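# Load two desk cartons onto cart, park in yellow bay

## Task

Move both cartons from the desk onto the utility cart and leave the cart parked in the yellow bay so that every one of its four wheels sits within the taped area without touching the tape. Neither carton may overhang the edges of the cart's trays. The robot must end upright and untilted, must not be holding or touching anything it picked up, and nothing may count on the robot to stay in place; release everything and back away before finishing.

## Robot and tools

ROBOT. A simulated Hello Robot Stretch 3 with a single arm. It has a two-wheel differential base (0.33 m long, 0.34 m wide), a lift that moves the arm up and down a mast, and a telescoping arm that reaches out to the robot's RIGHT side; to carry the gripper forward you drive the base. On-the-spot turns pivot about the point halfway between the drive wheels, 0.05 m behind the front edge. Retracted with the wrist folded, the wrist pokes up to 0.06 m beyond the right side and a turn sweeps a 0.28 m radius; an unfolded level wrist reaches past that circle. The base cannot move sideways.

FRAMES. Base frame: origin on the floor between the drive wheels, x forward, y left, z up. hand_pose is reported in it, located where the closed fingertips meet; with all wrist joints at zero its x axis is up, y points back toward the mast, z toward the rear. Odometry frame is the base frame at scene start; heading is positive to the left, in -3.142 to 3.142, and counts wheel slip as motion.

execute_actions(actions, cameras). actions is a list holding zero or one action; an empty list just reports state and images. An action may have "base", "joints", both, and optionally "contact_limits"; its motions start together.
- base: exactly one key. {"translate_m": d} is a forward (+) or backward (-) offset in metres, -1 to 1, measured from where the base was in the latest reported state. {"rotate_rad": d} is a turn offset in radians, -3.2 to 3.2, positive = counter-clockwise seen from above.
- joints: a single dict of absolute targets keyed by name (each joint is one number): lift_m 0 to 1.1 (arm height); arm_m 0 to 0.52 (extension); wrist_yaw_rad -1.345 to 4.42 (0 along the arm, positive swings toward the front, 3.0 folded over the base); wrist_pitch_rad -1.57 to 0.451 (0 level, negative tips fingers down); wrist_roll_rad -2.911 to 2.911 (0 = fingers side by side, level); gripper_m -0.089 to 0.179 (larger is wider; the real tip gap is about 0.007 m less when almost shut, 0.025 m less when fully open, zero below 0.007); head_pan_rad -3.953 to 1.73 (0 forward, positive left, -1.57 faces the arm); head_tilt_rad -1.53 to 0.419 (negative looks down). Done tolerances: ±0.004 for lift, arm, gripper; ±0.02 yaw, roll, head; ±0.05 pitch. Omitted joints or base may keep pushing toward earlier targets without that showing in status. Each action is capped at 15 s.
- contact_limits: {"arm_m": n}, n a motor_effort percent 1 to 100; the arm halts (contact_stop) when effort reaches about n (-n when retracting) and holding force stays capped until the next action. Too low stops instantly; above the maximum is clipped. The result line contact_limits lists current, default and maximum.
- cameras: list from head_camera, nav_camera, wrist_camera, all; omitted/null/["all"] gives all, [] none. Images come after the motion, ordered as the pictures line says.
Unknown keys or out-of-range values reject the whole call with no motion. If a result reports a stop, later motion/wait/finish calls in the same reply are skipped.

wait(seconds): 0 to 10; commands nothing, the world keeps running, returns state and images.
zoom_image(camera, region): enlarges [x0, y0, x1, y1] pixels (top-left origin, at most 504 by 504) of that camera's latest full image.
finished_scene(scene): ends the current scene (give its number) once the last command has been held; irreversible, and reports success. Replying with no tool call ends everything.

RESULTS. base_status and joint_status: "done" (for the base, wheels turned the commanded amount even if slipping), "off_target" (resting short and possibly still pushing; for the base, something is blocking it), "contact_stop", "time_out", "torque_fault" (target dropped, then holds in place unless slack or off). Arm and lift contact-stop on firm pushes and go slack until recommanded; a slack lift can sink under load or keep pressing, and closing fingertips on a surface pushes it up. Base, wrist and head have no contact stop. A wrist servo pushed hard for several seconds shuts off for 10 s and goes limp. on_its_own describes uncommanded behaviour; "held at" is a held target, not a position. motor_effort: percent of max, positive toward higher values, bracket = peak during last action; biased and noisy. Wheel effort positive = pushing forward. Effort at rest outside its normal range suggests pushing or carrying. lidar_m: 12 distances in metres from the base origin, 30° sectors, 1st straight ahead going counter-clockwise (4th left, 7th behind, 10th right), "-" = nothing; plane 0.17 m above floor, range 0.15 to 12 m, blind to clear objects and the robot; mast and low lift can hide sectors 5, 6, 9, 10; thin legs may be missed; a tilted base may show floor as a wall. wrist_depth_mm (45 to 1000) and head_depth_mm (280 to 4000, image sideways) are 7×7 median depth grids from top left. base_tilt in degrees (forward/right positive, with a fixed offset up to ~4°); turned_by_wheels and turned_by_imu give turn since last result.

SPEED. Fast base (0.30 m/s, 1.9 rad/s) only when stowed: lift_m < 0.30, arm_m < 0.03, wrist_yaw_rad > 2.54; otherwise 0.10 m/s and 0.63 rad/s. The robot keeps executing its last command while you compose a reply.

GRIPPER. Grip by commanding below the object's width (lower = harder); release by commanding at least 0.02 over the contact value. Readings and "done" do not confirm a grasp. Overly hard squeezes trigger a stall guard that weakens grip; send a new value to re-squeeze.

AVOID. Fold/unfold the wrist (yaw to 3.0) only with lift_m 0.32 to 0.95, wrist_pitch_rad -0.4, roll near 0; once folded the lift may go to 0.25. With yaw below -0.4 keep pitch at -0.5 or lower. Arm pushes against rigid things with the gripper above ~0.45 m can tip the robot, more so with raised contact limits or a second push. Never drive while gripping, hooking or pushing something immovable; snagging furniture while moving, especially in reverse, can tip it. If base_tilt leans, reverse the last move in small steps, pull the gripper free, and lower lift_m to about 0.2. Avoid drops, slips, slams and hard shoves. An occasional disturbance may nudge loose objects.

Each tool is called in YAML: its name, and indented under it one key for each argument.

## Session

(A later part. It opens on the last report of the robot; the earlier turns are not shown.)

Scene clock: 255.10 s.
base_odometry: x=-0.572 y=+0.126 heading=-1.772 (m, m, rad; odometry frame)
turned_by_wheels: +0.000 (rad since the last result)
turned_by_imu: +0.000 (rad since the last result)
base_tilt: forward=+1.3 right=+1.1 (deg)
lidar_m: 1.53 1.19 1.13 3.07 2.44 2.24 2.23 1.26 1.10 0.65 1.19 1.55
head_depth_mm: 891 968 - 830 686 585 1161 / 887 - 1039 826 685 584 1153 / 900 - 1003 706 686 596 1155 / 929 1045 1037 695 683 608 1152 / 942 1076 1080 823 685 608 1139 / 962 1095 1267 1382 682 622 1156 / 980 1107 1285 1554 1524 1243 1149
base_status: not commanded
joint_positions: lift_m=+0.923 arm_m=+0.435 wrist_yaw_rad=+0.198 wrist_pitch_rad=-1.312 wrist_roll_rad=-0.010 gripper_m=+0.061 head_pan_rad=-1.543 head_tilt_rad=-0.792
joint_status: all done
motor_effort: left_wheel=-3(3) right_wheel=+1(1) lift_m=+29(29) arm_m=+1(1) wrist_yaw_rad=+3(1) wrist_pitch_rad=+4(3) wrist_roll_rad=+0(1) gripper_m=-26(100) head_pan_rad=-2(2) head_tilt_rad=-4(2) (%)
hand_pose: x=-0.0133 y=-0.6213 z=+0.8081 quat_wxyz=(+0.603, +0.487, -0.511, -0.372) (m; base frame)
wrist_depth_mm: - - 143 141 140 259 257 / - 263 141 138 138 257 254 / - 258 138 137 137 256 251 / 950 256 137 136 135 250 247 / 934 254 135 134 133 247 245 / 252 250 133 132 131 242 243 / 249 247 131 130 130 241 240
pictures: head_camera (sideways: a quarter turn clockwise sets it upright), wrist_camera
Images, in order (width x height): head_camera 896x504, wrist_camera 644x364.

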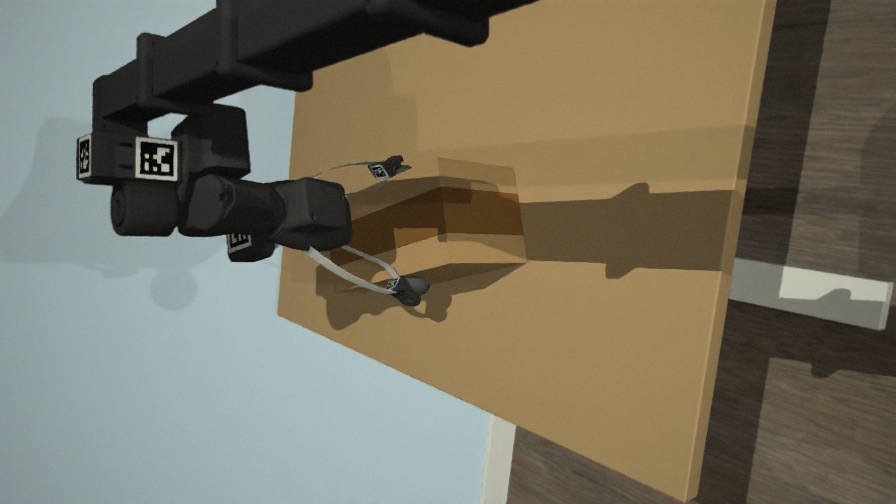

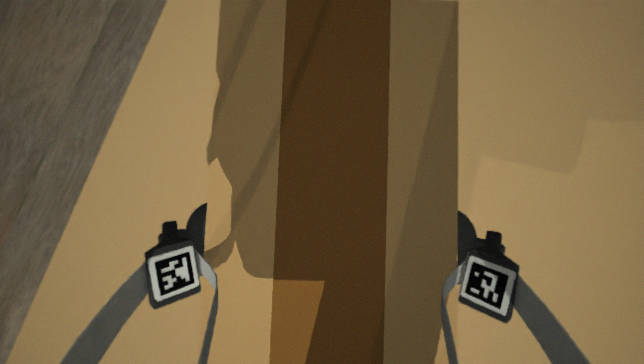

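execute_actions:
  actions:
    - {"joints":{"lift_m":0.96}}
  cameras: ["wrist_camera"]

Scene clock: 260.17 s.
base_odometry: x=-0.572 y=+0.126 heading=-1.772 (m, m, rad; odometry frame)
turned_by_wheels: +0.000 (rad since the last result)
turned_by_imu: +0.000 (rad since the last result)
base_tilt: forward=+1.4 right=+1.1 (deg)
lidar_m: 1.53 1.19 1.13 3.07 2.43 2.24 2.22 1.26 1.10 0.65 1.19 1.55
head_depth_mm: 877 - 1005 827 684 586 1157 / 875 1053 1038 831 684 584 1158 / 887 - 1003 668 684 596 1152 / 935 1038 757 661 684 608 1150 / 948 1070 1084 825 683 607 1146 / 962 1088 1270 1390 681 621 1151 / 972 1118 1294 1542 1541 1249 1158
base_status: not commanded
joint_positions: lift_m=+0.959 arm_m=+0.435 wrist_yaw_rad=+0.198 wrist_pitch_rad=-1.321 wrist_roll_rad=-0.010 gripper_m=+0.068 head_pan_rad=-1.543 head_tilt_rad=-0.792
joint_status: all done
on_its_own: gripper_m is held at +0.067, not at your +0.060, by its stall guard, which is not easing now
motor_effort: left_wheel=-3(2) right_wheel=+1(1) lift_m=+34(33) arm_m=+1(1) wrist_yaw_rad=+1(2) wrist_pitch_rad=+6(6) wrist_roll_rad=+1(1) gripper_m=-24(24) head_pan_rad=-3(2) head_tilt_rad=-3(3) (%)
hand_pose: x=-0.0138 y=-0.6191 z=+0.8435 quat_wxyz=(+0.601, +0.489, -0.509, -0.374) (m; base frame)
wrist_depth_mm: - - 298 160 160 294 292 / - - 157 154 154 291 287 / - 295 151 148 148 286 282 / - 291 144 142 142 287 283 / - 286 137 136 136 281 280 / - 283 132 132 131 - 278 / 963 282 129 127 127 275 274
pictures: wrist_camera
Images, in order (width x height): wrist_camera 644x364.

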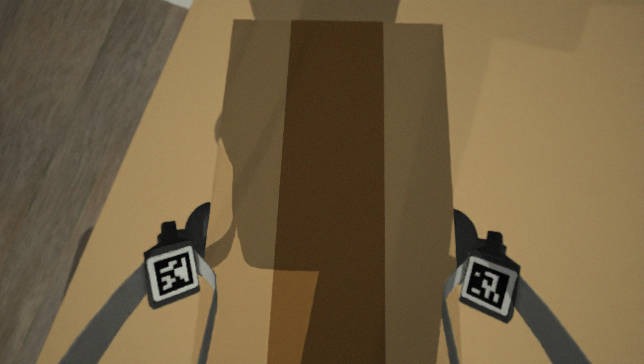

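execute_actions:
  actions:
    - {"joints":{"lift_m":0.924}}
  cameras: []

execute_actions:
  actions:
    - {"joints":{"gripper_m":0.15}}
  cameras: []

execute_actions:
  actions:
    - {"joints":{"arm_m":0.45,"lift_m":0.921}}
  cameras: ["wrist_camera"]

execute_actions:
  actions:
    - {"joints":{"gripper_m":0.066}}
  cameras: []

execute_actions:
  actions:
    - {"joints":{"lift_m":0.96}}
  cameras: ["wrist_camera"]

Scene clock: 270.73 s.
base_odometry: x=-0.572 y=+0.126 heading=-1.772 (m, m, rad; odometry frame)
turned_by_wheels: +0.000 (rad since the last result)
turned_by_imu: +0.000 (rad since the last result)
base_tilt: forward=+1.5 right=+1.1 (deg)
lidar_m: 1.53 1.20 1.14 3.07 2.43 2.24 2.22 1.26 1.10 0.65 1.19 1.55
head_depth_mm: 896 - - 824 683 584 1148 / 889 - 1039 829 686 584 1161 / 901 - 1005 700 687 597 1153 / 928 1051 921 693 685 609 1156 / 944 1075 1076 826 680 609 1142 / 958 1103 1273 1383 682 622 1154 / 978 1109 1302 1539 1535 1241 1150
base_status: not commanded
joint_positions: lift_m=+0.924 arm_m=+0.435 wrist_yaw_rad=+0.198 wrist_pitch_rad=-1.320 wrist_roll_rad=-0.010 gripper_m=+0.068 head_pan_rad=-1.543 head_tilt_rad=-0.792
joint_status: all done
on_its_own: gripper_m is held at +0.067, not at your +0.060, by its stall guard, which is not easing now
motor_effort: left_wheel=-3(3) right_wheel=+1(1) lift_m=+12(29) arm_m=+1(1) wrist_yaw_rad=+4(1) wrist_pitch_rad=+6(7) wrist_roll_rad=+1(0) gripper_m=-24(24) head_pan_rad=-3(2) head_tilt_rad=-2(3) (%)
hand_pose: x=-0.0137 y=-0.6194 z=+0.8090 quat_wxyz=(+0.601, +0.489, -0.510, -0.374) (m; base frame)
wrist_depth_mm: - - 142 141 141 259 258 / - 262 140 139 139 255 253 / - 260 139 138 137 253 251 / 975 256 137 135 136 250 249 / 948 254 135 134 134 247 246 / 251 251 133 132 132 244 244 / 250 246 132 131 130 242 242
pictures: none
No camera images: the call's "cameras" was empty. Leave "cameras" out to get every camera's image.

Scene clock: 272.07 s.
base_odometry: x=-0.572 y=+0.126 heading=-1.772 (m, m, rad; odometry frame)
turned_by_wheels: +0.000 (rad since the last result)
turned_by_imu: +0.000 (rad since the last result)
base_tilt: forward=+1.4 right=+1.0 (deg)
lidar_m: 1.53 1.19 1.13 3.07 2.43 2.25 2.22 1.26 1.10 0.65 1.19 1.55
head_depth_mm: 891 - - 831 687 586 1157 / 891 - 1046 822 683 585 1157 / 903 - 1008 700 685 598 1153 / 931 1049 781 696 685 611 1155 / 943 1076 1082 823 684 607 1144 / 962 1090 1258 1389 684 623 1146 / 982 1116 1291 1537 1529 1239 1160
base_status: not commanded
joint_positions: lift_m=+0.924 arm_m=+0.435 wrist_yaw_rad=+0.198 wrist_pitch_rad=-1.306 wrist_roll_rad=-0.010 gripper_m=+0.150 head_pan_rad=-1.543 head_tilt_rad=-0.792
joint_status: all done
motor_effort: left_wheel=-2(2) right_wheel=+1(1) lift_m=+12(12) arm_m=+1(1) wrist_yaw_rad=+2(2) wrist_pitch_rad=+2(6) wrist_roll_rad=+0(0) gripper_m=+0(97) head_pan_rad=-2(2) head_tilt_rad=-2(2) (%)
hand_pose: x=-0.0130 y=-0.6229 z=+0.8096 quat_wxyz=(+0.604, +0.485, -0.513, -0.370) (m; base frame)
wrist_depth_mm: - - 267 145 144 264 262 / - 267 145 142 141 259 258 / - 262 142 140 140 256 255 / 953 259 140 139 138 253 250 / 960 256 138 136 136 250 248 / 252 250 136 135 134 - 244 / 249 248 134 133 132 243 242
pictures: none
No camera images: the call's "cameras" was empty. Leave "cameras" out to get every camera's image.

Scene clock: 273.00 s.
base_odometry: x=-0.572 y=+0.126 heading=-1.772 (m, m, rad; odometry frame)
turned_by_wheels: +0.000 (rad since the last result)
turned_by_imu: +0.000 (rad since the last result)
base_tilt: forward=+1.3 right=+1.0 (deg)
lidar_m: 1.53 1.19 1.13 3.07 2.42 2.25 2.22 1.25 1.10 0.65 1.19 1.55
head_depth_mm: 892 965 - 814 683 586 1149 / 890 - 1041 828 685 583 1149 / 902 - 1006 702 685 598 1156 / 930 1042 782 696 683 607 1148 / 949 1071 1082 825 681 611 1144 / 961 1093 1263 1375 683 623 1152 / 978 1108 1288 1553 1542 1241 1154
base_status: not commanded
joint_positions: lift_m=+0.922 arm_m=+0.450 wrist_yaw_rad=+0.198 wrist_pitch_rad=-1.305 wrist_roll_rad=-0.010 gripper_m=+0.150 head_pan_rad=-1.543 head_tilt_rad=-0.792
joint_status: all done
motor_effort: left_wheel=-2(2) right_wheel=+0(1) lift_m=+8(5) arm_m=+2(3) wrist_yaw_rad=+2(1) wrist_pitch_rad=+1(1) wrist_roll_rad=+0(0) gripper_m=+0(0) head_pan_rad=-3(2) head_tilt_rad=-3(3) (%)
hand_pose: x=-0.0130 y=-0.6379 z=+0.8068 quat_wxyz=(+0.604, +0.485, -0.513, -0.370) (m; base frame)
wrist_depth_mm: - - 265 264 264 260 259 / - 264 141 139 139 258 255 / - 260 139 137 137 254 253 / 950 255 137 136 136 250 249 / 944 252 135 134 133 247 246 / 252 247 133 132 132 - 242 / 247 245 131 130 130 240 237
pictures: wrist_camera
Images, in order (width x height): wrist_camera 644x364.

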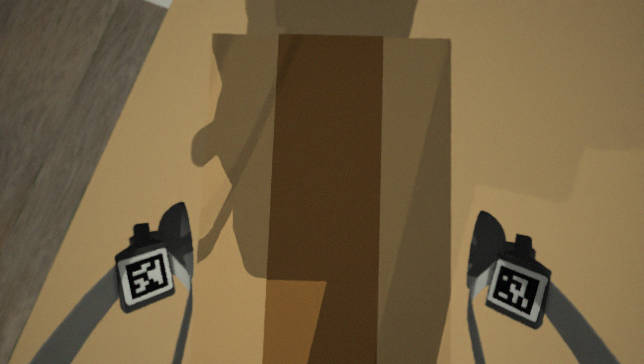

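Scene clock: 274.33 s.
base_odometry: x=-0.572 y=+0.126 heading=-1.772 (m, m, rad; odometry frame)
turned_by_wheels: +0.000 (rad since the last result)
turned_by_imu: +0.000 (rad since the last result)
base_tilt: forward=+1.4 right=+1.0 (deg)
lidar_m: 1.53 1.20 1.14 3.08 2.44 2.24 2.23 1.26 1.10 0.65 1.18 1.54
head_depth_mm: 890 972 - 814 684 586 1153 / 891 - 1044 825 684 587 1152 / 901 - 1023 707 688 597 1148 / 938 1050 792 695 684 609 1148 / 947 1078 1078 826 684 611 1142 / 961 1088 1268 1386 684 623 1146 / 977 1109 1296 1547 1535 1242 1153
base_status: not commanded
joint_positions: lift_m=+0.921 arm_m=+0.450 wrist_yaw_rad=+0.199 wrist_pitch_rad=-1.305 wrist_roll_rad=-0.010 gripper_m=+0.067 head_pan_rad=-1.543 head_tilt_rad=-0.792
joint_status: all done
motor_effort: left_wheel=+1(2) right_wheel=-2(4) lift_m=+11(11) arm_m=+2(2) wrist_yaw_rad=+1(2) wrist_pitch_rad=+1(1) wrist_roll_rad=+0(0) gripper_m=-25(100) head_pan_rad=-3(2) head_tilt_rad=-5(3) (%)
hand_pose: x=-0.0129 y=-0.6379 z=+0.8066 quat_wxyz=(+0.605, +0.485, -0.513, -0.369) (m; base frame)
wrist_depth_mm: - - 264 263 260 259 257 / - 263 140 138 138 256 255 / - 260 138 136 136 252 249 / 965 255 136 135 135 249 248 / 943 252 134 133 133 245 244 / 250 249 133 131 131 243 242 / 245 244 130 129 129 238 238
pictures: none
No camera images: the call's "cameras" was empty. Leave "cameras" out to get every camera's image.

Scene clock: 275.50 s.
base_odometry: x=-0.572 y=+0.126 heading=-1.772 (m, m, rad; odometry frame)
turned_by_wheels: +0.000 (rad since the last result)
turned_by_imu: +0.000 (rad since the last result)
base_tilt: forward=+1.3 right=+1.1 (deg)
lidar_m: 1.53 1.20 1.14 3.07 2.43 2.25 2.22 1.26 1.10 0.65 1.18 1.54
head_depth_mm: 874 - 1003 825 688 585 1151 / 869 1056 1040 828 686 585 1151 / 883 - 985 667 681 595 1161 / 932 1042 730 674 683 608 1148 / 948 1071 1087 822 684 608 1145 / 960 1091 1273 1389 681 622 1152 / 974 1110 1284 1550 1539 1245 1149
base_status: not commanded
joint_positions: lift_m=+0.959 arm_m=+0.450 wrist_yaw_rad=+0.199 wrist_pitch_rad=-1.316 wrist_roll_rad=-0.010 gripper_m=+0.070 head_pan_rad=-1.543 head_tilt_rad=-0.792
joint_status: all done
motor_effort: left_wheel=-2(1) right_wheel=+0(3) lift_m=+34(34) arm_m=+2(2) wrist_yaw_rad=+0(0) wrist_pitch_rad=+4(5) wrist_roll_rad=+1(0) gripper_m=-23(25) head_pan_rad=-3(2) head_tilt_rad=-3(3) (%)
hand_pose: x=-0.0135 y=-0.6351 z=+0.8436 quat_wxyz=(+0.602, +0.488, -0.510, -0.373) (m; base frame)
wrist_depth_mm: - - 298 296 297 295 293 / - - 136 135 135 292 288 / - - 136 134 133 288 286 / - 293 135 133 133 283 281 / - 287 134 133 132 281 280 / - 285 134 132 131 - 277 / 972 280 132 131 131 274 273
pictures: wrist_camera
Images, in order (width x height): wrist_camera 644x364.

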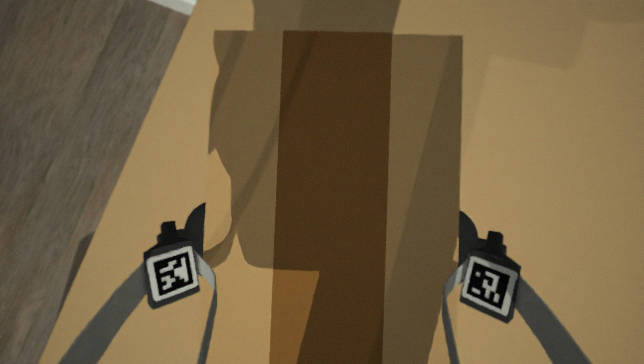

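execute_actions:
  actions:
    - {"base":{"rotate_rad":1.12},"joints":{"lift_m":1.097,"wrist_yaw_rad":0}}
  cameras: []

execute_actions:
  actions:
    - {"base":{"translate_m":1.0},"joints":{"arm_m":0.1,"head_pan_rad":-0.8,"head_tilt_rad":-1.0}}

Scene clock: 291.13 s.
base_odometry: x=-0.572 y=+0.126 heading=-0.652 (m, m, rad; odometry frame)
turned_by_wheels: +1.120 (rad since the last result)
turned_by_imu: +1.114 (rad since the last result)
base_tilt: forward=+1.4 right=+1.1 (deg)
lidar_m: 1.16 3.07 2.43 2.23 2.23 1.26 1.09 0.65 1.22 1.53 1.53 1.13
head_depth_mm: 1523 1695 1855 1809 1533 1281 1157 / 1480 1673 1965 1863 1539 1317 1156 / 1430 678 566 1816 1542 1321 1153 / 1360 679 575 1808 1548 1319 1158 / 1326 1495 1741 1866 1545 1311 1150 / 1285 1447 1658 1796 1541 1319 1150 / 1264 1413 1604 1769 1548 1318 1142
base_status: done
joint_positions: lift_m=+1.096 arm_m=+0.450 wrist_yaw_rad=+0.002 wrist_pitch_rad=-1.316 wrist_roll_rad=-0.010 gripper_m=+0.070 head_pan_rad=-1.543 head_tilt_rad=-0.792
joint_status: all done
motor_effort: left_wheel=-3(12) right_wheel=+1(8) lift_m=+34(34) arm_m=+2(2) wrist_yaw_rad=-3(5) wrist_pitch_rad=+4(5) wrist_roll_rad=+1(0) gripper_m=-24(23) head_pan_rad=-3(2) head_tilt_rad=-4(2) (%)
hand_pose: x=-0.0215 y=-0.6361 z=+0.9807 quat_wxyz=(+0.563, +0.435, -0.556, -0.430) (m; base frame)
wrist_depth_mm: - - - - - - 838 / - - 137 136 135 - 851 / - - 136 134 133 - 905 / - - 135 133 133 - 960 / - - 134 133 132 - - / - - 133 132 131 - - / - - 132 131 130 - -
pictures: none
No camera images: the call's "cameras" was empty. Leave "cameras" out to get every camera's image.

Scene clock: 302.13 s.
base_odometry: x=+0.223 y=-0.481 heading=-0.652 (m, m, rad; odometry frame)
turned_by_wheels: +0.000 (rad since the last result)
turned_by_imu: -0.002 (rad since the last result)
base_tilt: forward=+1.3 right=+1.0 (deg)
lidar_m: 0.34 2.13 2.36 2.29 2.54 2.12 1.60 2.04 1.46 0.34 0.30 0.30
head_depth_mm: 1080 1244 1434 580 1354 343 1106 / 1113 827 669 597 686 1206 1103 / 1119 820 690 596 842 1058 1123 / 1167 823 688 593 835 1078 1102 / 1214 827 691 595 836 1078 1102 / 1283 823 692 595 836 1082 1107 / 1372 798 690 594 698 1185 1105
base_status: done
joint_positions: lift_m=+1.096 arm_m=+0.100 wrist_yaw_rad=+0.002 wrist_pitch_rad=-1.317 wrist_roll_rad=-0.010 gripper_m=+0.070 head_pan_rad=-0.807 head_tilt_rad=-0.988
joint_status: all done
motor_effort: left_wheel=-3(5) right_wheel=+1(5) lift_m=+34(34) arm_m=-2(4) wrist_yaw_rad=-3(3) wrist_pitch_rad=+5(5) wrist_roll_rad=+0(0) gripper_m=-24(23) head_pan_rad=+2(28) head_tilt_rad=-4(18) (%)
hand_pose: x=-0.0215 y=-0.2862 z=+0.9806 quat_wxyz=(+0.563, +0.436, -0.555, -0.430) (m; base frame)
wrist_depth_mm: 370 686 - - - - - / 366 365 137 136 135 - - / 360 358 137 134 134 - - / 355 355 135 134 133 - - / 350 350 134 132 132 - - / 350 326 133 132 131 - - / 341 - 132 131 130 - -
pictures: head_camera (sideways: a quarter turn clockwise sets it upright), nav_camera (sideways: a quarter turn counterclockwise sets it upright), wrist_camera
Images, in order (width x height): head_camera 896x504, nav_camera 672x504, wrist_camera 644x364.

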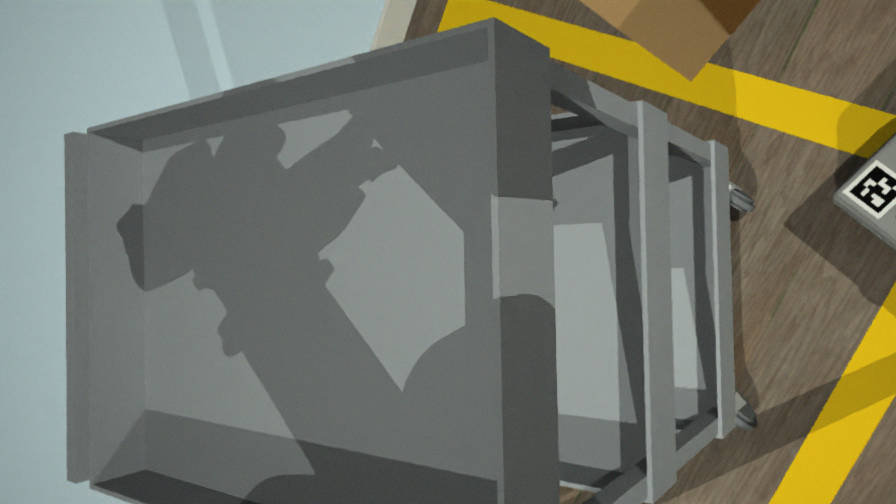

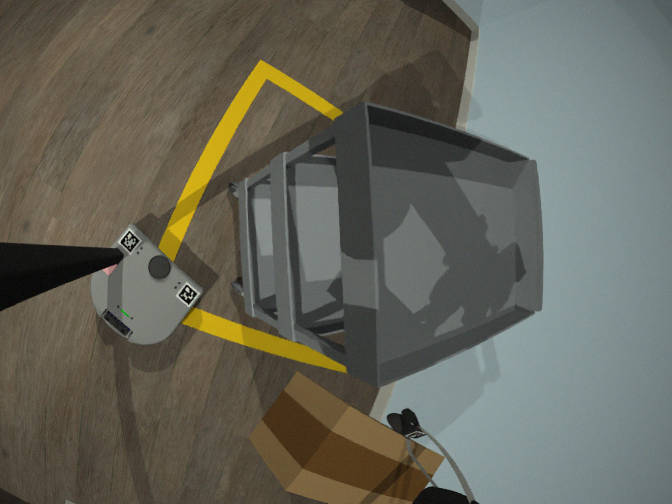

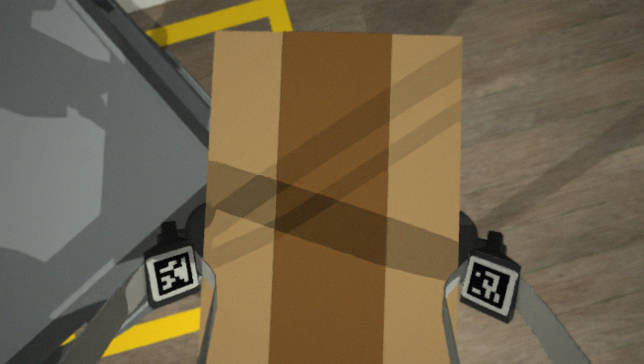

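execute_actions:
  actions:
    - {"base":{"rotate_rad":0.87},"joints":{"arm_m":0.51,"wrist_yaw_rad":-0.08,"head_pan_rad":-1.55,"head_tilt_rad":-0.8}}
  cameras: ["head_camera","wrist_camera"]

Scene clock: 309.57 s.
base_odometry: x=+0.223 y=-0.481 heading=+0.218 (m, m, rad; odometry frame)
turned_by_wheels: +0.870 (rad since the last result)
turned_by_imu: +0.865 (rad since the last result)
base_tilt: forward=+1.4 right=+1.1 (deg)
lidar_m: 2.20 2.30 2.37 2.65 2.10 1.59 1.69 1.28 0.30 0.30 0.31 2.13
head_depth_mm: 1058 1172 927 670 589 519 1137 / 1120 1205 891 708 589 784 771 / 1162 697 640 710 589 786 924 / 1268 681 645 709 590 784 948 / 1337 1464 889 709 588 800 993 / 1431 1625 852 708 589 799 966 / 1532 1808 2076 669 587 687 1127
base_status: done
joint_positions: lift_m=+1.096 arm_m=+0.510 wrist_yaw_rad=-0.079 wrist_pitch_rad=-1.317 wrist_roll_rad=-0.010 gripper_m=+0.070 head_pan_rad=-1.543 head_tilt_rad=-0.803
joint_status: all done
motor_effort: left_wheel=-3(9) right_wheel=+1(6) lift_m=+33(33) arm_m=+1(2) wrist_yaw_rad=-2(4) wrist_pitch_rad=+5(5) wrist_roll_rad=+1(0) gripper_m=-23(24) head_pan_rad=-2(29) head_tilt_rad=+1(14) (%)
hand_pose: x=-0.0249 y=-0.6956 z=+0.9806 quat_wxyz=(+0.545, +0.413, -0.573, -0.453) (m; base frame)
wrist_depth_mm: - 315 301 295 292 313 622 / - 358 137 136 135 348 725 / - 356 136 135 134 347 892 / - 350 135 134 133 343 - / - 348 134 132 132 334 - / - 336 133 131 131 - - / - 340 132 130 130 331 -
pictures: head_camera (sideways: a quarter turn clockwise sets it upright), wrist_camera
Images, in order (width x height): head_camera 896x504, wrist_camera 644x364.

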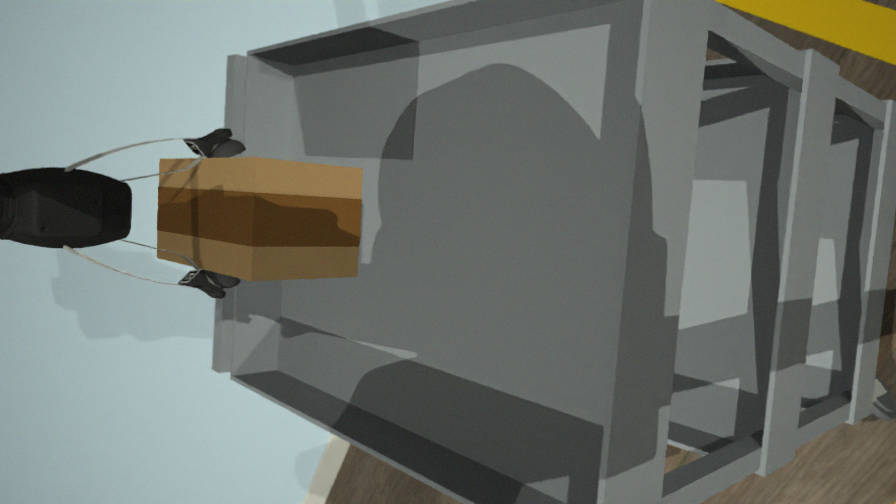

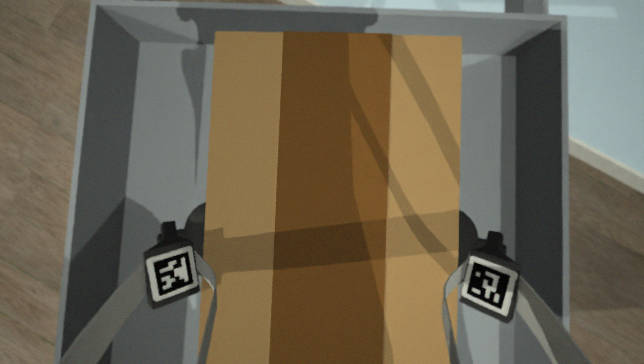

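execute_actions:
  actions:
    - {"joints":{"lift_m":1.0}}
  cameras: []

Scene clock: 314.20 s.
base_odometry: x=+0.223 y=-0.481 heading=+0.218 (m, m, rad; odometry frame)
turned_by_wheels: +0.000 (rad since the last result)
turned_by_imu: +0.000 (rad since the last result)
base_tilt: forward=+1.3 right=+1.0 (deg)
lidar_m: 2.20 2.29 2.37 2.65 2.10 1.59 1.70 1.28 0.30 0.29 0.31 2.13
head_depth_mm: - 1187 922 672 588 519 1124 / 1128 1199 892 712 590 787 771 / - 1247 707 690 589 785 926 / 1263 1386 687 693 587 786 944 / 1327 1454 886 710 588 800 998 / 1435 1633 854 708 588 797 971 / 1532 1782 2075 668 589 690 1130
base_status: not commanded
joint_positions: lift_m=+1.000 arm_m=+0.510 wrist_yaw_rad=-0.079 wrist_pitch_rad=-1.317 wrist_roll_rad=-0.010 gripper_m=+0.070 head_pan_rad=-1.543 head_tilt_rad=-0.803
joint_status: all done
motor_effort: left_wheel=-4(3) right_wheel=+1(1) lift_m=+13(35) arm_m=+2(2) wrist_yaw_rad=-2(2) wrist_pitch_rad=+5(5) wrist_roll_rad=+0(0) gripper_m=-23(23) head_pan_rad=-2(2) head_tilt_rad=+1(0) (%)
hand_pose: x=-0.0249 y=-0.6956 z=+0.8850 quat_wxyz=(+0.545, +0.413, -0.573, -0.453) (m; base frame)
wrist_depth_mm: 257 268 265 263 263 261 246 / 258 264 137 135 135 258 244 / 260 262 136 134 134 255 242 / 258 258 135 134 133 251 239 / 255 256 134 133 132 249 238 / 253 252 133 131 131 - 235 / 249 251 133 131 130 243 222
pictures: none
No camera images: the call's "cameras" was empty. Leave "cameras" out to get every camera's image.

execute_actions:
  actions:
    - {"joints":{"gripper_m":0.16}}
  cameras: []

execute_actions:
  actions:
    - {"joints":{"lift_m":1.08}}
  cameras: ["head_camera"]

execute_actions:
  actions:
    - {"base":{"rotate_rad":-1.24},"joints":{"arm_m":0.3,"head_pan_rad":-3.1,"head_tilt_rad":-0.7}}
  cameras: []

execute_actions:
  actions:
    - {"base":{"translate_m":-1.0},"joints":{"arm_m":0.05,"lift_m":1.03,"gripper_m":0.178}}
  cameras: ["head_camera","nav_camera"]

Scene clock: 331.73 s.
base_odometry: x=+0.223 y=-0.481 heading=+0.218 (m, m, rad; odometry frame)
turned_by_wheels: +0.000 (rad since the last result)
turned_by_imu: +0.000 (rad since the last result)
base_tilt: forward=+1.3 right=+1.0 (deg)
lidar_m: 2.20 2.30 2.37 2.65 2.10 1.59 1.69 1.27 0.30 0.30 0.32 2.13
head_depth_mm: - 1184 923 672 589 519 1131 / 1133 1208 892 708 592 786 772 / - 1263 728 692 590 787 926 / 1256 1386 702 693 589 799 948 / 1345 1463 890 711 589 802 999 / 1429 1623 851 707 588 800 968 / 1534 1789 2078 669 589 689 1134
base_status: not commanded
joint_positions: lift_m=+1.000 arm_m=+0.510 wrist_yaw_rad=-0.079 wrist_pitch_rad=-1.306 wrist_roll_rad=-0.010 gripper_m=+0.160 head_pan_rad=-1.543 head_tilt_rad=-0.803
joint_status: all done
motor_effort: left_wheel=-3(3) right_wheel=+1(1) lift_m=+13(13) arm_m=+2(2) wrist_yaw_rad=-3(2) wrist_pitch_rad=+2(5) wrist_roll_rad=+0(1) gripper_m=+0(97) head_pan_rad=-3(3) head_tilt_rad=+1(1) (%)
hand_pose: x=-0.0251 y=-0.6984 z=+0.8854 quat_wxyz=(+0.547, +0.409, -0.575, -0.450) (m; base frame)
wrist_depth_mm: 257 273 270 269 266 265 246 / 260 268 146 144 144 261 244 / 263 264 144 142 142 257 241 / 260 261 142 140 140 254 241 / 256 256 140 138 138 251 237 / 254 - 138 136 136 - 225 / 249 250 136 134 134 244 223
pictures: none
No camera images: the call's "cameras" was empty. Leave "cameras" out to get every camera's image.

Scene clock: 333.30 s.
base_odometry: x=+0.223 y=-0.481 heading=+0.218 (m, m, rad; odometry frame)
turned_by_wheels: +0.000 (rad since the last result)
turned_by_imu: +0.000 (rad since the last result)
base_tilt: forward=+1.4 right=+1.0 (deg)
lidar_m: 2.20 2.29 2.36 2.66 2.10 1.59 1.70 1.27 0.30 0.29 0.32 2.13
head_depth_mm: 1069 1171 929 672 589 519 1128 / 1120 1208 891 711 591 786 776 / 1153 1274 731 688 590 784 925 / 1272 1370 704 693 589 802 944 / 1325 1459 889 708 590 799 996 / 1426 1636 854 709 589 800 975 / 1541 1788 2105 667 588 692 1133
base_status: not commanded
joint_positions: lift_m=+1.079 arm_m=+0.510 wrist_yaw_rad=-0.079 wrist_pitch_rad=-1.305 wrist_roll_rad=-0.010 gripper_m=+0.160 head_pan_rad=-1.543 head_tilt_rad=-0.803
joint_status: all done
motor_effort: left_wheel=-3(4) right_wheel=+1(1) lift_m=+29(30) arm_m=+2(2) wrist_yaw_rad=-1(2) wrist_pitch_rad=+1(2) wrist_roll_rad=+0(0) gripper_m=+0(0) head_pan_rad=-2(2) head_tilt_rad=+1(2) (%)
hand_pose: x=-0.0251 y=-0.6986 z=+0.9644 quat_wxyz=(+0.548, +0.409, -0.575, -0.449) (m; base frame)
wrist_depth_mm: - 317 315 306 312 306 610 / - 347 345 346 341 339 710 / - 341 339 223 336 335 837 / - 336 334 218 329 331 - / - 333 330 215 327 327 - / - - 326 212 321 - - / - 324 322 210 318 317 -
pictures: head_camera (sideways: a quarter turn clockwise sets it upright)
Images, in order (width x height): head_camera 896x504.

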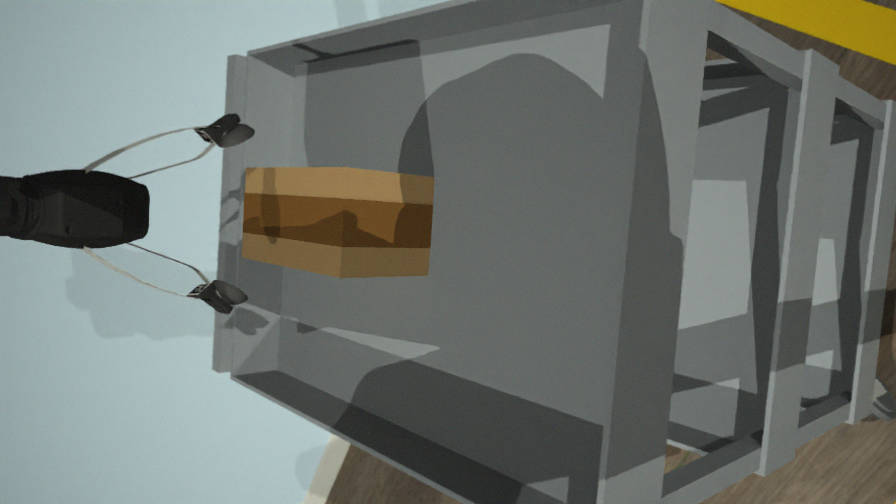

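Scene clock: 336.20 s.
base_odometry: x=+0.223 y=-0.481 heading=-1.022 (m, m, rad; odometry frame)
turned_by_wheels: -1.240 (rad since the last result)
turned_by_imu: -1.236 (rad since the last result)
base_tilt: forward=+1.1 right=+1.0 (deg)
lidar_m: 0.30 0.38 2.14 2.58 2.54 2.55 2.12 1.60 2.06 1.36 0.32 0.30
head_depth_mm: - - - 1975 1660 1394 1190 / - - - 1964 1648 1388 1200 / - - - 1970 1660 1393 1189 / - - - 1955 1665 1405 1190 / - - - 1991 1655 1384 1192 / - - - 1964 1656 1384 1191 / - - - 1965 1647 1384 1192
base_status: done
joint_positions: lift_m=+1.079 arm_m=+0.300 wrist_yaw_rad=-0.079 wrist_pitch_rad=-1.304 wrist_roll_rad=-0.010 gripper_m=+0.160 head_pan_rad=-3.093 head_tilt_rad=-0.705
joint_status: all done
motor_effort: left_wheel=+2(9) right_wheel=-2(6) lift_m=+29(29) arm_m=-2(2) wrist_yaw_rad=-2(2) wrist_pitch_rad=+1(1) wrist_roll_rad=+0(0) gripper_m=+0(0) head_pan_rad=-2(31) head_tilt_rad=+1(6) (%)
hand_pose: x=-0.0251 y=-0.4894 z=+0.9645 quat_wxyz=(+0.548, +0.409, -0.575, -0.449) (m; base frame)
wrist_depth_mm: 799 - - - - - - / 918 - - - - - - / - - - - - - - / - - - - - - - / 774 - - - - - - / 640 - 931 - - - - / 632 621 919 - - - -
pictures: none
No camera images: the call's "cameras" was empty. Leave "cameras" out to get every camera's image.

Scene clock: 347.17 s.
base_odometry: x=-0.299 y=+0.372 heading=-1.022 (m, m, rad; odometry frame)
turned_by_wheels: +0.000 (rad since the last result)
turned_by_imu: -0.002 (rad since the last result)
base_tilt: forward=+1.5 right=+1.0 (deg)
lidar_m: 1.23 2.88 2.88 2.07 1.90 1.92 1.12 1.27 0.93 1.56 1.85 1.48
head_depth_mm: 1704 - - - - - 1202 / 1555 - - - - - 1203 / 1457 - - - - 1315 1196 / 1351 1476 - - - 1314 1193 / 1250 1386 - - - 1317 1195 / 1173 1292 - - - 1300 1194 / 1111 1215 - - - 1309 1184
base_status: done
joint_positions: lift_m=+1.031 arm_m=+0.050 wrist_yaw_rad=-0.079 wrist_pitch_rad=-1.304 wrist_roll_rad=-0.010 gripper_m=+0.178 head_pan_rad=-3.093 head_tilt_rad=-0.705
joint_status: all done
motor_effort: left_wheel=+2(3) right_wheel=-2(5) lift_m=+8(24) arm_m=-2(1) wrist_yaw_rad=-1(2) wrist_pitch_rad=+1(1) wrist_roll_rad=+0(0) gripper_m=+0(80) head_pan_rad=-3(2) head_tilt_rad=+2(2) (%)
hand_pose: x=-0.0251 y=-0.2395 z=+0.9159 quat_wxyz=(+0.548, +0.409, -0.575, -0.449) (m; base frame)
wrist_depth_mm: - - - - - 376 370 / - - - - - - 365 / - - - - - - 360 / - - - - - - - / - - - - - - - / - - - - - - - / - - - - - - -
pictures: head_camera (sideways: a quarter turn clockwise sets it upright), nav_camera (sideways: a quarter turn counterclockwise sets it upright)
Images, in order (width x height): head_camera 896x504, nav_camera 672x504.

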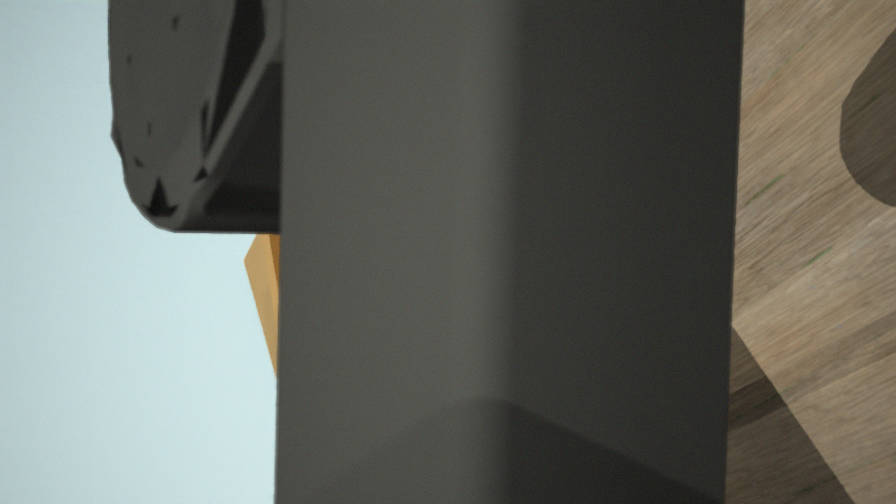

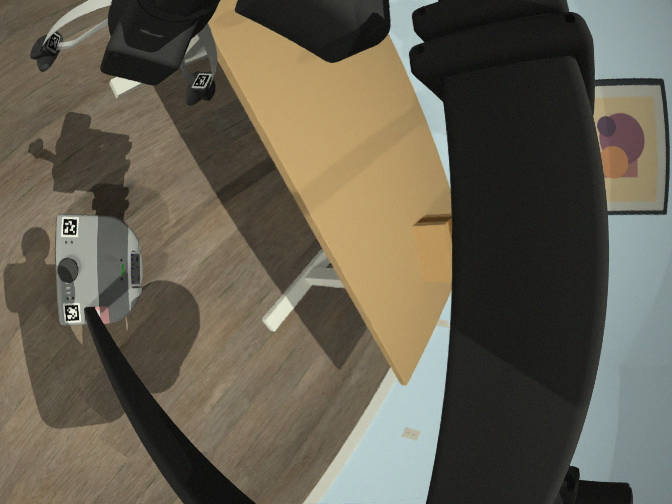

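execute_actions:
  actions:
    - {"base":{"translate_m":-0.45},"joints":{"wrist_yaw_rad":-1.05,"arm_m":0.3,"head_pan_rad":-1.6,"head_tilt_rad":-0.8}}
  cameras: []

execute_actions:
  actions:
    - {"base":{"rotate_rad":-1.33},"joints":{"arm_m":0.45}}

Scene clock: 359.80 s.
base_odometry: x=-0.534 y=+0.756 heading=-1.022 (m, m, rad; odometry frame)
turned_by_wheels: +0.000 (rad since the last result)
turned_by_imu: -0.001 (rad since the last result)
base_tilt: forward=+1.5 right=+1.0 (deg)
lidar_m: 1.68 3.23 2.69 1.78 1.61 1.59 0.67 0.92 0.93 0.86 2.14 2.16
head_depth_mm: - 977 1014 829 688 586 510 / 988 1057 1047 843 685 585 512 / - - 1085 816 684 584 510 / - - 941 827 684 584 522 / 1296 1558 1001 826 685 586 1139 / 1480 1748 1044 823 685 1244 1160 / 1719 2072 2245 827 720 1303 1152
base_status: done
joint_positions: lift_m=+1.031 arm_m=+0.300 wrist_yaw_rad=-1.048 wrist_pitch_rad=-1.304 wrist_roll_rad=-0.010 gripper_m=+0.178 head_pan_rad=-1.607 head_tilt_rad=-0.790
joint_status: all done
motor_effort: left_wheel=+2(2) right_wheel=-2(5) lift_m=+8(8) arm_m=+2(0) wrist_yaw_rad=-2(4) wrist_pitch_rad=+1(1) wrist_roll_rad=+0(0) gripper_m=+0(0) head_pan_rad=+2(29) head_tilt_rad=-3(11) (%)
hand_pose: x=-0.0600 y=-0.4666 z=+0.9159 quat_wxyz=(+0.276, +0.094, -0.700, -0.653) (m; base frame)
wrist_depth_mm: 383 382 381 375 375 372 371 / 376 376 372 372 368 367 366 / 370 369 371 365 366 363 361 / 364 364 362 362 359 355 356 / 359 361 356 352 352 352 349 / 355 352 351 349 346 346 344 / 351 348 346 343 345 342 340
pictures: none
No camera images: the call's "cameras" was empty. Leave "cameras" out to get every camera's image.

Scene clock: 362.87 s.
base_odometry: x=-0.534 y=+0.756 heading=-2.352 (m, m, rad; odometry frame)
turned_by_wheels: -1.330 (rad since the last result)
turned_by_imu: -1.324 (rad since the last result)
base_tilt: forward=+1.3 right=+1.0 (deg)
lidar_m: 0.86 2.14 1.68 1.77 3.27 2.12 1.65 1.61 0.67 0.94 0.92 0.98
head_depth_mm: - 1203 1425 830 686 584 1098 / 1005 1128 1223 761 685 585 529 / 932 1061 1049 719 684 586 511 / - - 1039 698 684 583 511 / 817 946 1007 804 685 585 509 / 797 891 974 826 684 585 510 / 765 847 938 820 684 584 510
base_status: done
joint_positions: lift_m=+1.031 arm_m=+0.450 wrist_yaw_rad=-1.048 wrist_pitch_rad=-1.303 wrist_roll_rad=-0.010 gripper_m=+0.178 head_pan_rad=-1.607 head_tilt_rad=-0.790
joint_status: all done
motor_effort: left_wheel=+2(8) right_wheel=-2(5) lift_m=+8(8) arm_m=+3(5) wrist_yaw_rad=-2(2) wrist_pitch_rad=+1(1) wrist_roll_rad=+1(0) gripper_m=+0(0) head_pan_rad=+2(2) head_tilt_rad=-4(3) (%)
hand_pose: x=-0.0601 y=-0.6168 z=+0.9159 quat_wxyz=(+0.276, +0.094, -0.700, -0.652) (m; base frame)
wrist_depth_mm: 382 381 378 376 376 373 373 / 373 375 370 371 370 367 364 / 371 369 364 247 247 359 360 / 366 362 361 244 243 358 350 / 358 358 357 240 240 351 350 / 353 352 348 237 345 347 344 / 349 350 345 234 342 341 338
pictures: head_camera (sideways: a quarter turn clockwise sets it upright), nav_camera (sideways: a quarter turn counterclockwise sets it upright), wrist_camera
Images, in order (width x height): head_camera 896x504, nav_camera 672x504, wrist_camera 644x364.

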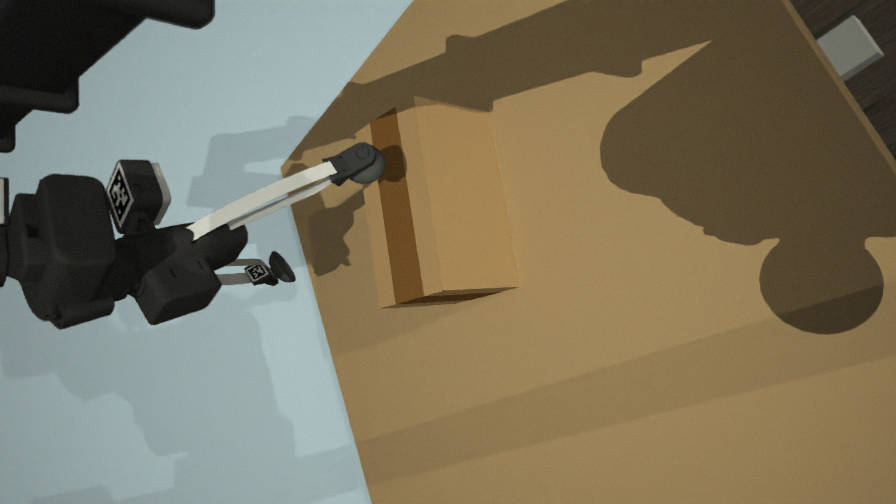

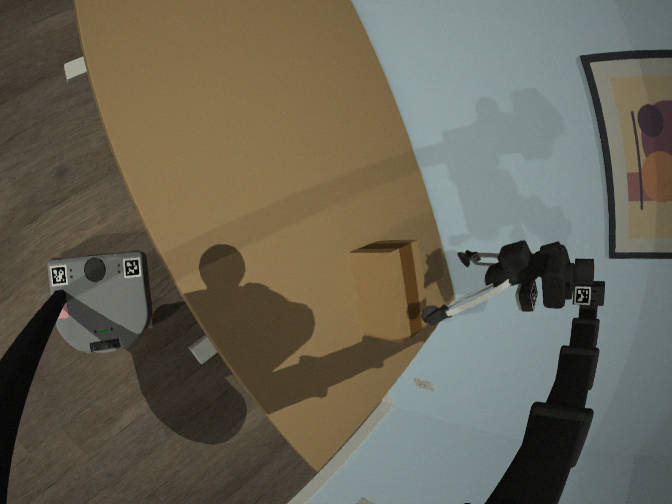

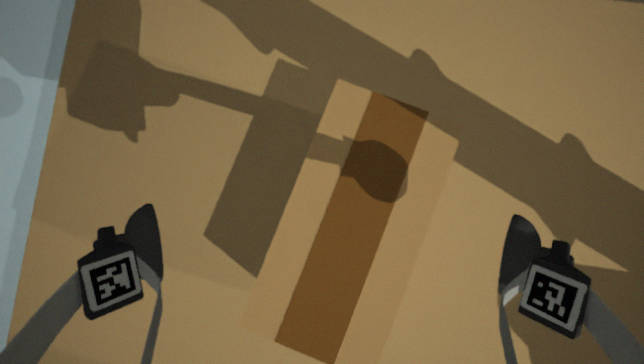

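execute_actions:
  actions:
    - {"joints":{"wrist_yaw_rad":-1.343,"lift_m":0.97}}
  cameras: ["wrist_camera"]

Scene clock: 369.37 s.
base_odometry: x=-0.534 y=+0.756 heading=-2.352 (m, m, rad; odometry frame)
turned_by_wheels: +0.000 (rad since the last result)
turned_by_imu: +0.000 (rad since the last result)
base_tilt: forward=+1.3 right=+1.0 (deg)
lidar_m: 0.86 2.14 1.67 1.76 3.26 2.11 1.65 1.62 0.67 0.94 0.92 0.98
head_depth_mm: 1024 - - 828 688 586 1101 / 949 1147 1221 760 686 586 530 / 960 1041 1045 720 685 584 512 / 839 - 1004 696 683 585 512 / 833 938 1006 800 685 584 511 / 797 889 972 822 684 582 510 / 765 844 932 824 685 583 510
base_status: not commanded
joint_positions: lift_m=+0.971 arm_m=+0.450 wrist_yaw_rad=-1.340 wrist_pitch_rad=-1.303 wrist_roll_rad=-0.010 gripper_m=+0.178 head_pan_rad=-1.607 head_tilt_rad=-0.790
joint_status: all done
motor_effort: left_wheel=+2(1) right_wheel=-1(2) lift_m=+8(5) arm_m=+2(2) wrist_yaw_rad=-3(4) wrist_pitch_rad=+1(1) wrist_roll_rad=+1(0) gripper_m=+0(0) head_pan_rad=+2(2) head_tilt_rad=-3(4) (%)
hand_pose: x=-0.0648 y=-0.6047 z=+0.8559 quat_wxyz=(+0.178, -0.009, -0.706, -0.686) (m; base frame)
wrist_depth_mm: 321 316 316 316 315 312 311 / 313 312 312 190 191 308 305 / 310 309 305 187 187 302 300 / 305 304 305 184 184 297 297 / 303 301 298 182 182 294 295 / 297 294 294 179 180 291 288 / 294 291 289 176 178 286 284
pictures: wrist_camera
Images, in order (width x height): wrist_camera 644x364.

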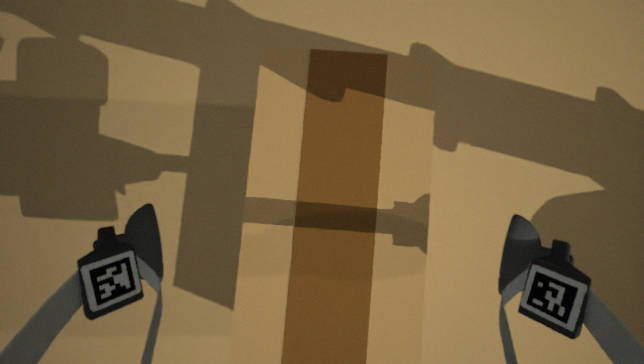

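execute_actions:
  actions:
    - {"base":{"translate_m":-0.012},"joints":{"lift_m":0.922,"gripper_m":0.16}}
  cameras: ["wrist_camera"]

execute_actions:
  actions:
    - {"joints":{"gripper_m":0.066}}
  cameras: []

execute_actions:
  actions:
    - {"joints":{"lift_m":0.96}}
  cameras: ["wrist_camera"]

Scene clock: 378.13 s.
base_odometry: x=-0.525 y=+0.765 heading=-2.352 (m, m, rad; odometry frame)
turned_by_wheels: +0.000 (rad since the last result)
turned_by_imu: +0.000 (rad since the last result)
base_tilt: forward=+1.4 right=+1.0 (deg)
lidar_m: 0.87 2.15 1.68 1.78 3.25 2.11 1.63 1.60 0.66 0.71 0.93 0.98
head_depth_mm: 1045 1188 - - 670 585 1107 / 979 - 994 759 686 583 530 / 913 1077 1007 718 684 586 511 / 870 - 986 697 684 583 510 / 838 934 1006 779 682 586 511 / 800 894 981 822 685 584 509 / 764 853 943 825 685 584 510
base_status: done
joint_positions: lift_m=+0.923 arm_m=+0.450 wrist_yaw_rad=-1.340 wrist_pitch_rad=-1.303 wrist_roll_rad=-0.010 gripper_m=+0.160 head_pan_rad=-1.607 head_tilt_rad=-0.790
joint_status: all done
motor_effort: left_wheel=+2(4) right_wheel=-2(6) lift_m=+8(6) arm_m=+2(3) wrist_yaw_rad=-3(4) wrist_pitch_rad=+1(1) wrist_roll_rad=+0(0) gripper_m=-1(80) head_pan_rad=+3(3) head_tilt_rad=-3(3) (%)
hand_pose: x=-0.0648 y=-0.6047 z=+0.8079 quat_wxyz=(+0.178, -0.009, -0.706, -0.686) (m; base frame)
wrist_depth_mm: 271 269 268 144 264 263 262 / 266 263 143 142 141 258 258 / 262 260 141 139 139 256 255 / 258 257 138 137 136 252 250 / 255 255 136 135 135 247 248 / 249 - 135 133 133 - 243 / 246 245 132 131 131 241 240
pictures: wrist_camera
Images, in order (width x height): wrist_camera 644x364.

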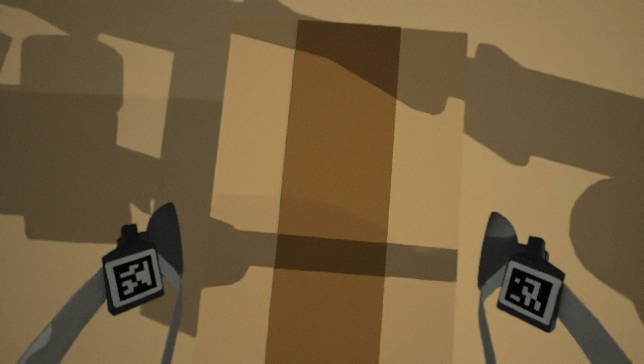

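Scene clock: 379.57 s.
base_odometry: x=-0.525 y=+0.765 heading=-2.352 (m, m, rad; odometry frame)
turned_by_wheels: +0.000 (rad since the last result)
turned_by_imu: +0.000 (rad since the last result)
base_tilt: forward=+1.3 right=+1.1 (deg)
lidar_m: 0.88 2.16 1.68 1.78 3.25 2.11 1.63 1.61 0.66 0.72 0.92 0.99
head_depth_mm: 1043 1183 - - 671 584 1109 / 980 - 989 760 685 586 530 / 907 1080 1004 720 683 584 511 / 874 - 990 698 687 586 510 / 841 933 1004 782 685 583 510 / 804 899 978 823 683 583 511 / 762 851 944 824 684 584 510
base_status: not commanded
joint_positions: lift_m=+0.923 arm_m=+0.450 wrist_yaw_rad=-1.341 wrist_pitch_rad=-1.307 wrist_roll_rad=-0.010 gripper_m=+0.067 head_pan_rad=-1.607 head_tilt_rad=-0.790
joint_status: all done
motor_effort: left_wheel=+2(2) right_wheel=-2(2) lift_m=+10(9) arm_m=+2(2) wrist_yaw_rad=-3(4) wrist_pitch_rad=+2(2) wrist_roll_rad=+0(0) gripper_m=-25(100) head_pan_rad=+2(2) head_tilt_rad=-3(3) (%)
hand_pose: x=-0.0640 y=-0.6044 z=+0.8077 quat_wxyz=(+0.176, -0.008, -0.706, -0.686) (m; base frame)
wrist_depth_mm: 268 268 265 142 263 262 260 / 265 263 142 139 139 259 259 / 259 260 139 138 137 253 252 / 258 255 137 135 135 251 250 / 254 252 135 133 133 247 246 / 250 249 132 132 131 244 242 / 246 245 131 130 130 240 239
pictures: none
No camera images: the call's "cameras" was empty. Leave "cameras" out to get every camera's image.

Scene clock: 380.73 s.
base_odometry: x=-0.525 y=+0.765 heading=-2.352 (m, m, rad; odometry frame)
turned_by_wheels: +0.000 (rad since the last result)
turned_by_imu: +0.000 (rad since the last result)
base_tilt: forward=+1.4 right=+1.0 (deg)
lidar_m: 0.88 2.15 1.68 1.78 3.27 2.11 1.63 1.61 0.66 0.72 0.93 0.98
head_depth_mm: 1046 - - 803 685 586 1108 / 960 - 1232 782 687 585 531 / 908 1045 1043 717 686 586 511 / 851 - 1008 679 683 584 511 / 840 940 1006 778 686 583 510 / 803 892 977 822 684 584 510 / 766 851 941 825 684 584 510
base_status: not commanded
joint_positions: lift_m=+0.959 arm_m=+0.450 wrist_yaw_rad=-1.341 wrist_pitch_rad=-1.307 wrist_roll_rad=-0.010 gripper_m=+0.070 head_pan_rad=-1.607 head_tilt_rad=-0.790
joint_status: all done
motor_effort: left_wheel=+2(2) right_wheel=-1(2) lift_m=+30(26) arm_m=+2(2) wrist_yaw_rad=-1(3) wrist_pitch_rad=+2(2) wrist_roll_rad=+0(0) gripper_m=-23(25) head_pan_rad=+3(2) head_tilt_rad=-3(3) (%)
hand_pose: x=-0.0639 y=-0.6044 z=+0.8442 quat_wxyz=(+0.176, -0.008, -0.706, -0.686) (m; base frame)
wrist_depth_mm: 307 305 302 142 302 299 297 / 304 301 142 140 139 293 293 / 298 297 139 137 137 291 290 / 296 292 137 136 135 286 284 / 290 289 135 133 133 282 283 / 285 284 133 131 131 278 277 / 285 281 131 129 129 274 271
pictures: wrist_camera
Images, in order (width x height): wrist_camera 644x364.

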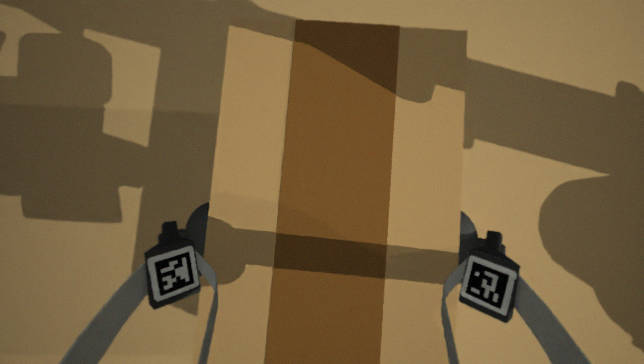

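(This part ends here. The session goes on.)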